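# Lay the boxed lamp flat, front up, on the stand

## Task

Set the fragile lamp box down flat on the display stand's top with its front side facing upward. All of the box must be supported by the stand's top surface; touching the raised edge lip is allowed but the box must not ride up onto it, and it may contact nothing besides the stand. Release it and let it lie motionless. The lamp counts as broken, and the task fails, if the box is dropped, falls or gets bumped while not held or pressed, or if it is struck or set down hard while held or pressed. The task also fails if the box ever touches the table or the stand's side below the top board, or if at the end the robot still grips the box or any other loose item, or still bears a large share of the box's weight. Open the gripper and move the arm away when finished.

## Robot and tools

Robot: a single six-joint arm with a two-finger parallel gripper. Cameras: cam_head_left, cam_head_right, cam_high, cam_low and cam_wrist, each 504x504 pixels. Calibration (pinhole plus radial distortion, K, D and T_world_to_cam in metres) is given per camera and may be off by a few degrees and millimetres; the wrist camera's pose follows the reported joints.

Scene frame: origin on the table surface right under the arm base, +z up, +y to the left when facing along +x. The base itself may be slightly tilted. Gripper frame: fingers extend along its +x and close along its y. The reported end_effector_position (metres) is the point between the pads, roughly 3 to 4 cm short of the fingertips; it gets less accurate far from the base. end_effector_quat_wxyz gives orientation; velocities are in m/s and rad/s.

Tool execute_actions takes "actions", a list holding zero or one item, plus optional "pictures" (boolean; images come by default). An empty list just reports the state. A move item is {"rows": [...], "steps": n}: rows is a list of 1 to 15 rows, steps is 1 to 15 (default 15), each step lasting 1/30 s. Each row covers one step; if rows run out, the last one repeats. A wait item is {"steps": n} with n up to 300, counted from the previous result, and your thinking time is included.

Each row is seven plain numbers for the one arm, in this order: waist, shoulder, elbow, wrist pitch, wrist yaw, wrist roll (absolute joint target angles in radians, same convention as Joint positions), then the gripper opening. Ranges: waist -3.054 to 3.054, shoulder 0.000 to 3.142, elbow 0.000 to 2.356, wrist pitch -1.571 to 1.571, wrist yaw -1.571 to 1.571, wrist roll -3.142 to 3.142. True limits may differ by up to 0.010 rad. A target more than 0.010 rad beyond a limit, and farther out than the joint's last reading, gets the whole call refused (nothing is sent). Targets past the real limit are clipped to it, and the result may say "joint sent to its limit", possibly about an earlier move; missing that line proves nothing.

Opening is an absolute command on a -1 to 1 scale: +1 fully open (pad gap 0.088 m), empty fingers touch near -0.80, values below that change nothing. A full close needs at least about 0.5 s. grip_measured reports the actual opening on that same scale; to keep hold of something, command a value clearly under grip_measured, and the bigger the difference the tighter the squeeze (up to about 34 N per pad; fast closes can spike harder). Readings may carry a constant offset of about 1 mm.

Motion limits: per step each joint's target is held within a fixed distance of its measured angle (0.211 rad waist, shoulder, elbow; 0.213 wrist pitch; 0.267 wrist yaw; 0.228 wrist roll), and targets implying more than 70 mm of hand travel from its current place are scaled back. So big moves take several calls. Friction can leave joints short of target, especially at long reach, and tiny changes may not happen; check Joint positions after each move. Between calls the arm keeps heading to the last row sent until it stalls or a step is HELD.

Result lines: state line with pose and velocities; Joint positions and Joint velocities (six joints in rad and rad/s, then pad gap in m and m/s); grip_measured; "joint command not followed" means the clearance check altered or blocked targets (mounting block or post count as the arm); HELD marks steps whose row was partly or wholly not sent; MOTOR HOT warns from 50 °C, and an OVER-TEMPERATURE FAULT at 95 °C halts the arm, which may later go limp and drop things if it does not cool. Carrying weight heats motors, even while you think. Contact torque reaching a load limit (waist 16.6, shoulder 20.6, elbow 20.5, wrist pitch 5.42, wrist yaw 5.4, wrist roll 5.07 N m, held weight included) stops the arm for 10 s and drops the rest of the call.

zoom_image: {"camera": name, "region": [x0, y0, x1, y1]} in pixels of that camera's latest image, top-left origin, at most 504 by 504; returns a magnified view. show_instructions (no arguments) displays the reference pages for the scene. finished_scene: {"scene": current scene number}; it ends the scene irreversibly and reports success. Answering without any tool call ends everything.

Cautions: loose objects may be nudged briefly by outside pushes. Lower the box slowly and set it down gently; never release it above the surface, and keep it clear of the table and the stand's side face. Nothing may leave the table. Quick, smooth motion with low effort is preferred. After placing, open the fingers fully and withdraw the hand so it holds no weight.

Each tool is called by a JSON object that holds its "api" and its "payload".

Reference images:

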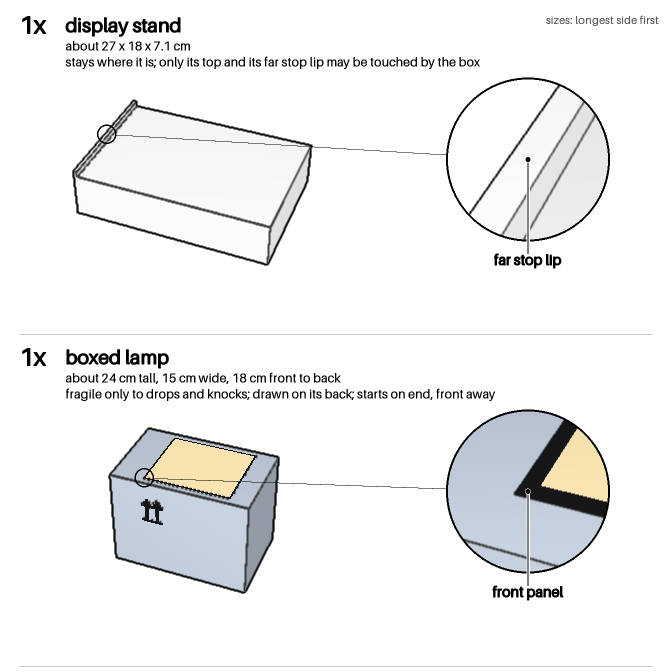

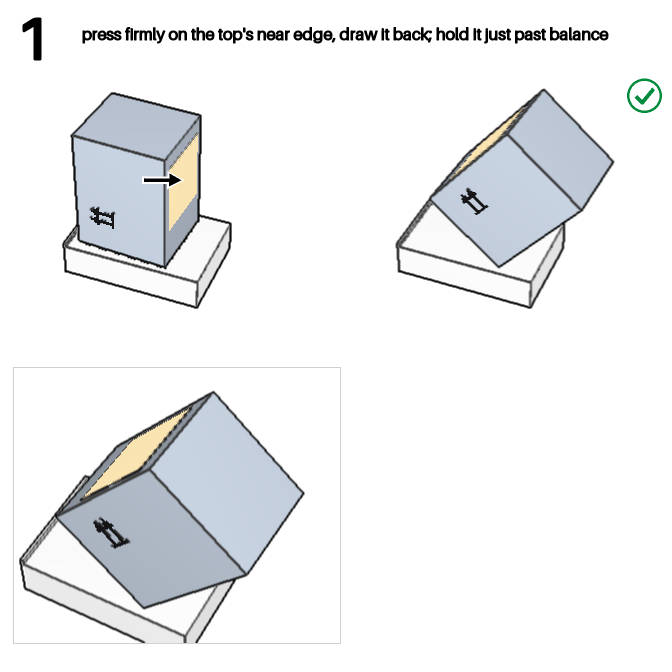

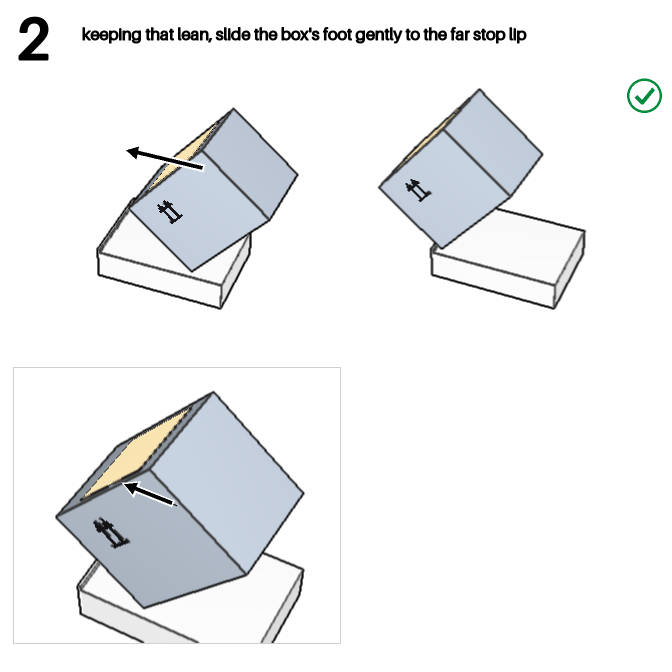

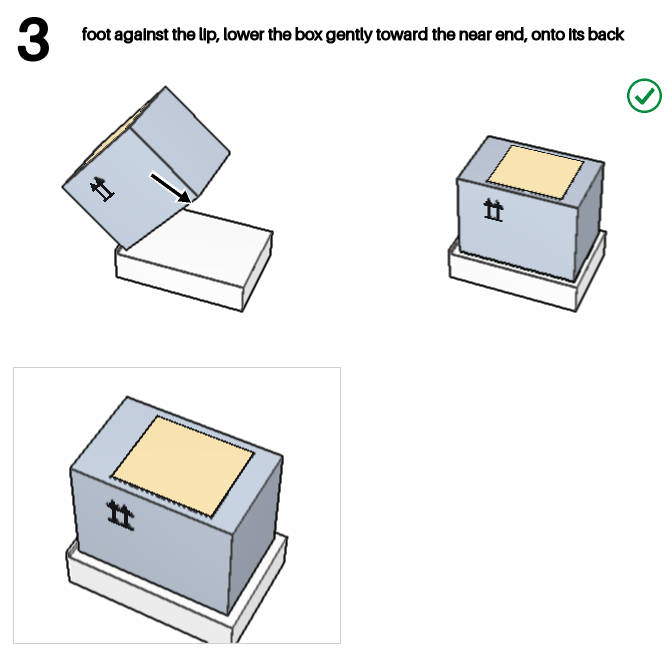

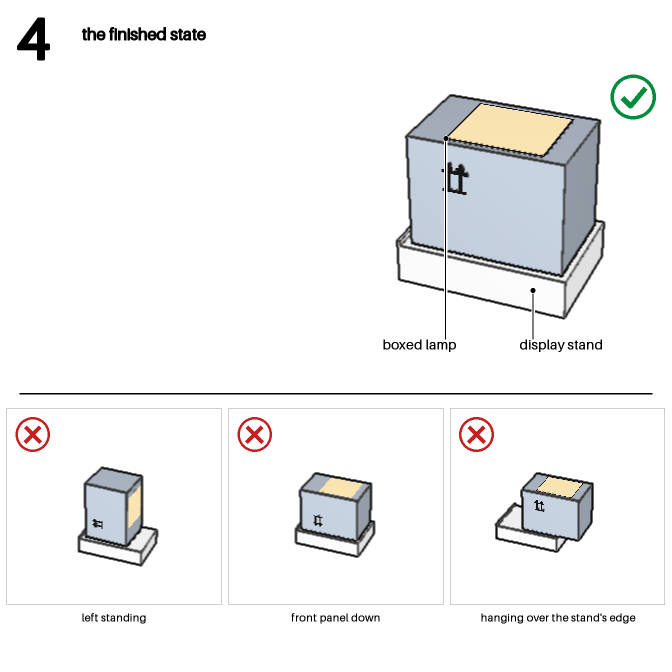

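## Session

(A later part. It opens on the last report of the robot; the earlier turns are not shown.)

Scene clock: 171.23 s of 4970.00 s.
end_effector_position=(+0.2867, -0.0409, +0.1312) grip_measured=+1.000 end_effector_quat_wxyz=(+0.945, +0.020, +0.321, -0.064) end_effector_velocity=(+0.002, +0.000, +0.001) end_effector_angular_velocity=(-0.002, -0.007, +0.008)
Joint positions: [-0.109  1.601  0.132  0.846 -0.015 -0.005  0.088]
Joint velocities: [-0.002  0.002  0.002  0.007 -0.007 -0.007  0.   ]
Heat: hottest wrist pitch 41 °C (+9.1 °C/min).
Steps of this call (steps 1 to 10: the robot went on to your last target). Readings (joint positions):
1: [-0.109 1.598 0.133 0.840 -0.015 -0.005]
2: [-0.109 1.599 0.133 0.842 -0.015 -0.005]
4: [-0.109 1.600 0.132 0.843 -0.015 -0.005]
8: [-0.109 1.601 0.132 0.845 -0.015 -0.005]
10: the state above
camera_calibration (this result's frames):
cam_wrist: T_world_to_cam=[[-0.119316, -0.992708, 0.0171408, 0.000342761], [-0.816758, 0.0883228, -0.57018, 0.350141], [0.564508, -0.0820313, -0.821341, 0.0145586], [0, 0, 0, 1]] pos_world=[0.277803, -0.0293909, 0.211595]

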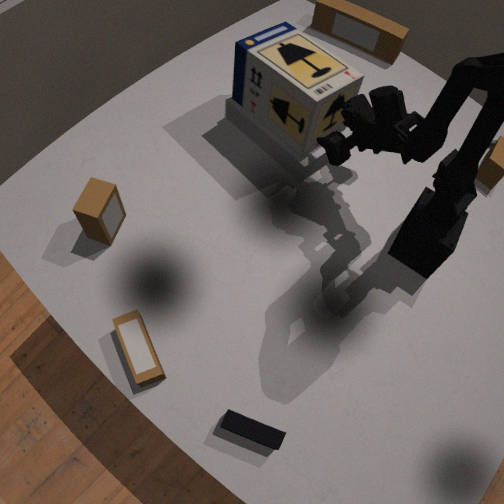

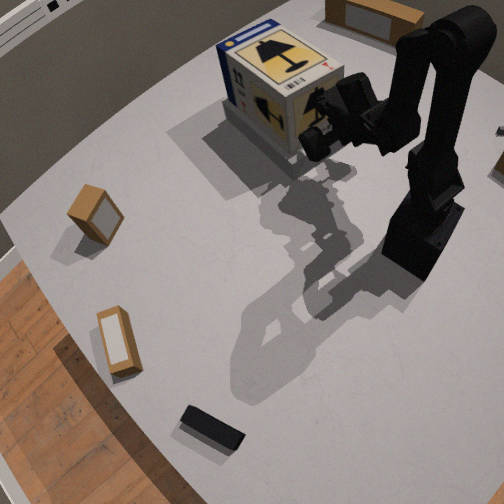

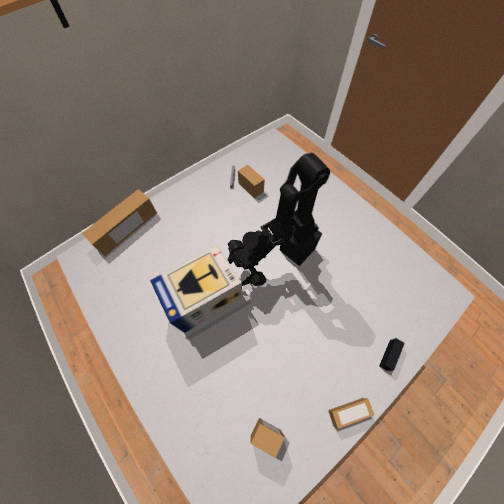

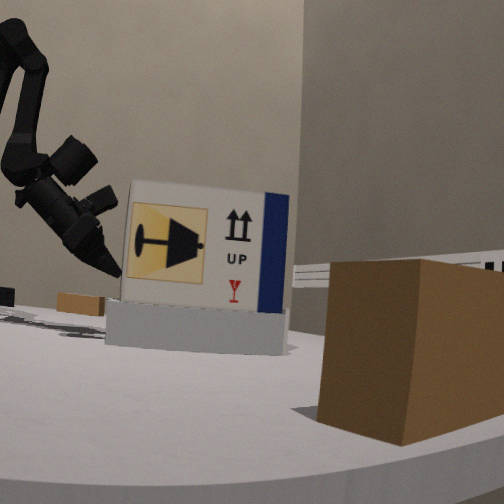

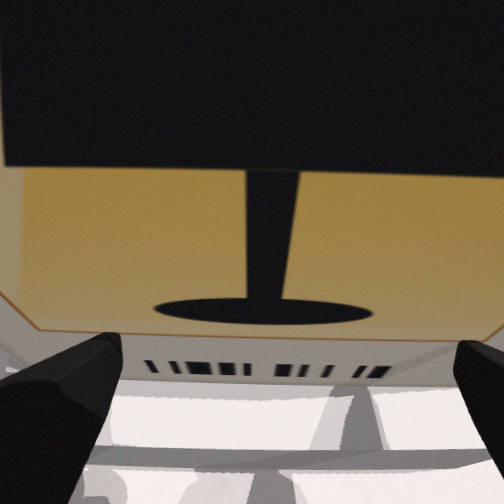

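{"api": "execute_actions", "payload": {"actions": [{"rows": [[-0.108,1.5995,0.1575,0.8652,-0.012,0.0,1.0],[-0.108,1.6003,0.1520,0.8625,-0.012,0.0,1.0],[-0.108,1.6010,0.1465,0.8597,-0.012,0.0,1.0],[-0.108,1.6010,0.1410,0.8570,-0.012,0.0,1.0],[-0.108,1.6010,0.1355,0.8542,-0.012,0.0,1.0],[-0.108,1.6010,0.1300,0.8515,-0.012,0.0,1.0],[-0.108,1.6010,0.1245,0.8487,-0.012,0.0,1.0],[-0.108,1.6010,0.1190,0.8460,-0.012,0.0,1.0],[-0.108,1.5980,0.1135,0.8445,-0.012,0.0,1.0],[-0.108,1.5930,0.1080,0.8430,-0.012,0.0,1.0],[-0.108,1.5860,0.1025,0.8415,-0.012,0.0,1.0],[-0.108,1.5780,0.0970,0.8400,-0.012,0.0,1.0],[-0.108,1.5700,0.0915,0.8385,-0.012,0.0,1.0],[-0.108,1.5620,0.0860,0.8370,-0.012,0.0,1.0],[-0.108,1.5540,0.0805,0.8355,-0.012,0.0,1.0]], "steps": 15}], "pictures": false}}

{"api": "execute_actions", "payload": {"actions": [{"rows": [[-0.108,1.5440,0.0760,0.8300,-0.012,0.0,1.0],[-0.108,1.5300,0.0720,0.8200,-0.012,0.0,1.0],[-0.108,1.5120,0.0700,0.8040,-0.012,0.0,1.0],[-0.108,1.4900,0.0700,0.7820,-0.012,0.0,1.0],[-0.108,1.4640,0.0700,0.7560,-0.012,0.0,1.0],[-0.108,1.4340,0.0700,0.7260,-0.012,0.0,1.0],[-0.108,1.4000,0.0700,0.6920,-0.012,0.0,1.0],[-0.108,1.3640,0.0700,0.6560,-0.012,0.0,1.0],[-0.108,1.3260,0.0700,0.6180,-0.012,0.0,1.0],[-0.108,1.2860,0.0700,0.5780,-0.012,0.0,1.0],[-0.108,1.2460,0.0700,0.5380,-0.012,0.0,1.0],[-0.108,1.2060,0.0700,0.4980,-0.012,0.0,1.0],[-0.108,1.1660,0.0700,0.4580,-0.012,0.0,1.0],[-0.108,1.1260,0.0700,0.4180,-0.012,0.0,1.0],[-0.108,1.0860,0.0700,0.3780,-0.012,0.0,1.0]], "steps": 15}], "pictures": false}}

{"api": "execute_actions", "payload": {"actions": [{"rows": [[-0.108,1.0460,0.0700,0.3380,-0.012,0.0,1.0],[-0.108,1.0060,0.0700,0.2980,-0.012,0.0,1.0],[-0.108,0.9660,0.0700,0.2580,-0.012,0.0,1.0],[-0.108,0.9260,0.0700,0.2180,-0.012,0.0,1.0],[-0.108,0.8860,0.0700,0.1780,-0.012,0.0,1.0],[-0.108,0.8460,0.0700,0.1380,-0.012,0.0,1.0],[-0.108,0.8060,0.0700,0.0980,-0.012,0.0,1.0],[-0.108,0.7680,0.0700,0.0600,-0.012,0.0,1.0],[-0.108,0.7320,0.0700,0.0240,-0.012,0.0,1.0],[-0.108,0.7000,0.0700,-0.0080,-0.012,0.0,1.0],[-0.108,0.6720,0.0700,-0.0360,-0.012,0.0,1.0],[-0.108,0.6480,0.0700,-0.0600,-0.012,0.0,1.0],[-0.108,0.6300,0.0700,-0.0780,-0.012,0.0,1.0],[-0.108,0.6180,0.0700,-0.0900,-0.012,0.0,1.0],[-0.108,0.6100,0.0700,-0.0980,-0.012,0.0,1.0]], "steps": 15}]}}

Scene clock: 174.33 s of 4970.00 s.
end_effector_position=(+0.2789, -0.0398, +0.1297) grip_measured=+1.000 end_effector_quat_wxyz=(+0.943, +0.020, +0.325, -0.065) end_effector_velocity=(-0.049, +0.010, -0.002) end_effector_angular_velocity=(+0.002, +0.042, +0.028)
Joint positions: [-0.109  1.58   0.105  0.843 -0.014 -0.004  0.088]
Joint velocities: [-0.002 -0.203 -0.164 -0.081 -0.022 -0.022  0.   ]
Heat: hottest wrist pitch 42 °C (+10.1 °C/min).
Steps of this call (steps 1 to 15: the robot went on to your last target; steps 16 to 78: nothing new was sent; steps 79 to 93: all 15 steps of this action). Readings (joint positions):
79: [-0.109 1.602 0.131 0.847 -0.015 -0.005]
80: [-0.109 1.602 0.130 0.847 -0.015 -0.005]
82: [-0.109 1.602 0.129 0.847 -0.015 -0.005]
86: [-0.109 1.602 0.125 0.847 -0.014 -0.005]
93: the state above

Scene clock: 174.83 s of 4970.00 s.
end_effector_position=(+0.2594, -0.0367, +0.1557) grip_measured=+1.000 end_effector_quat_wxyz=(+0.943, +0.021, +0.325, -0.065) end_effector_velocity=(-0.055, +0.007, +0.082) end_effector_angular_velocity=(-0.001, -0.017, -0.013)
Joint positions: [-0.109  1.204  0.08   0.492 -0.014 -0.003  0.088]
Joint velocities: [-0.002 -1.179  0.002 -1.165  0.007  0.007  0.   ]
Heat: hottest wrist pitch 42 °C (+10.0 °C/min).
Steps of this call (steps 1 to 15: all 15 steps of this action). Readings (joint positions):
1: [-0.109 1.572 0.100 0.840 -0.014 -0.004]
2: [-0.109 1.564 0.095 0.836 -0.014 -0.003]
4: [-0.109 1.539 0.086 0.816 -0.014 -0.003]
8: [-0.109 1.452 0.080 0.734 -0.014 -0.003]
15: the state above

Scene clock: 175.33 s of 4970.00 s.
end_effector_position=(+0.2261, -0.0314, +0.1838) grip_measured=+1.000 end_effector_quat_wxyz=(+0.944, +0.020, +0.323, -0.065) end_effector_velocity=(-0.042, +0.008, +0.022) end_effector_angular_velocity=(+0.006, -0.013, +0.015)
Joint positions: [-0.109  0.669  0.08  -0.037 -0.014 -0.003  0.088]
Joint velocities: [-0.007 -0.589  0.002 -0.579 -0.022 -0.007  0.   ]
Heat: hottest wrist pitch 41 °C (+9.1 °C/min).
Steps of this call (steps 1 to 15: all 15 steps of this action). Readings (joint positions):
1: [-0.109 1.165 0.080 0.454 -0.014 -0.003]
2: [-0.109 1.125 0.080 0.415 -0.014 -0.003]
4: [-0.109 1.046 0.080 0.336 -0.014 -0.003]
8: [-0.109 0.887 0.080 0.177 -0.014 -0.003]
15: the state above
camera_calibration (this result's frames):
cam_wrist: T_world_to_cam=[[-0.121051, -0.992517, 0.0160101, 0.00220232], [-0.818233, 0.0906375, -0.567697, 0.329777], [0.561998, -0.0818205, -0.823082, 0.0936982], [0, 0, 0, 1]] pos_world=[0.217443, -0.0200379, 0.264299]

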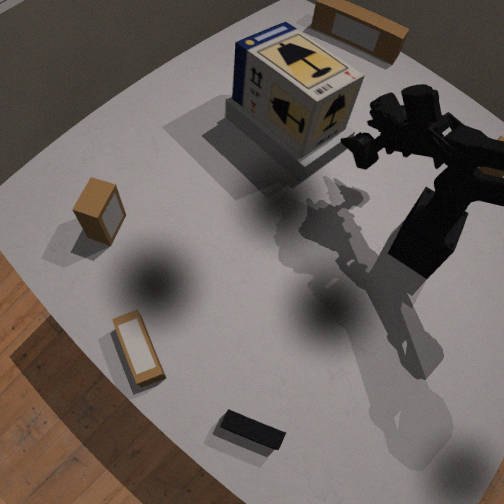

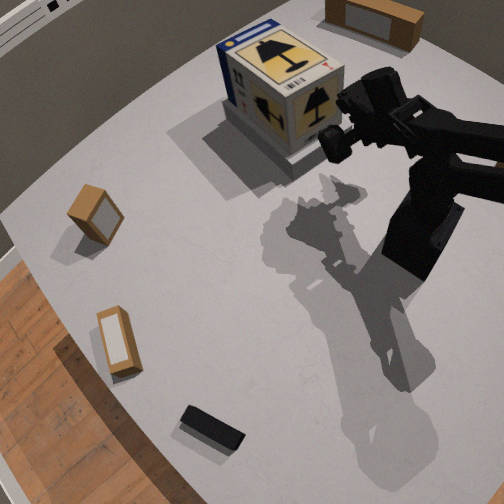

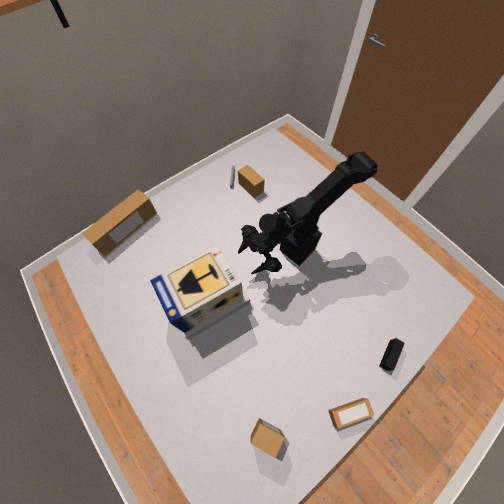

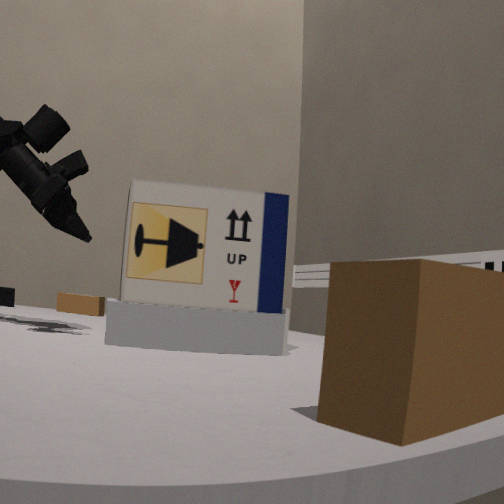

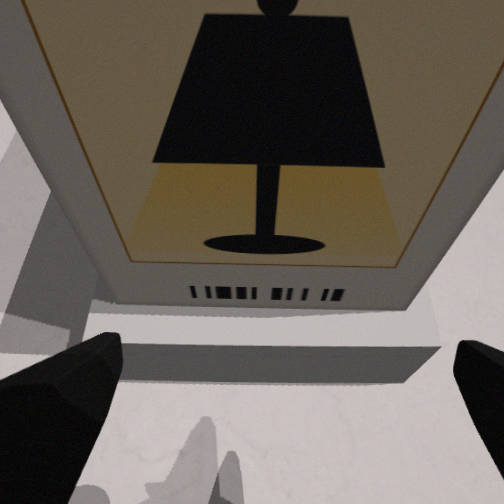

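{"api": "zoom_image", "payload": {"camera": "cam_low", "region": [230, 280, 310, 335]}}

{"api": "zoom_image", "payload": {"camera": "cam_head_left", "region": [210, 10, 380, 190]}}

Region (230, 280, 310, 335) of cam_low's 504x504 image, scaled by 6.300, with more detail than that image has; it fills the top 346 rows of this view, and the rest is white.

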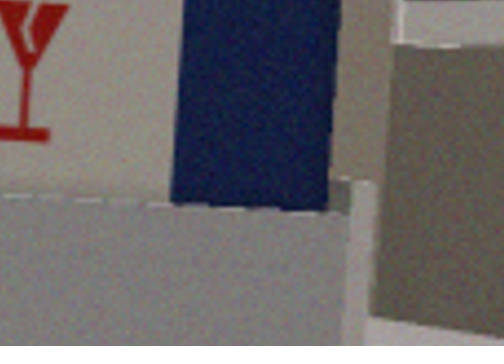

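Region (210, 10, 380, 190) of cam_head_left's 504x504 image, scaled by 2.800, with more detail than that image has.

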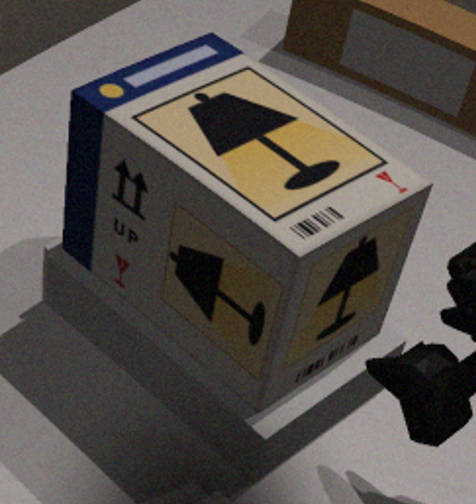

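The box lies flat against the lip, front panel (black border) up, and fully on the stand.

{"api": "finished_scene", "payload": {"scene": 1}}

The scene is finished: the task was done.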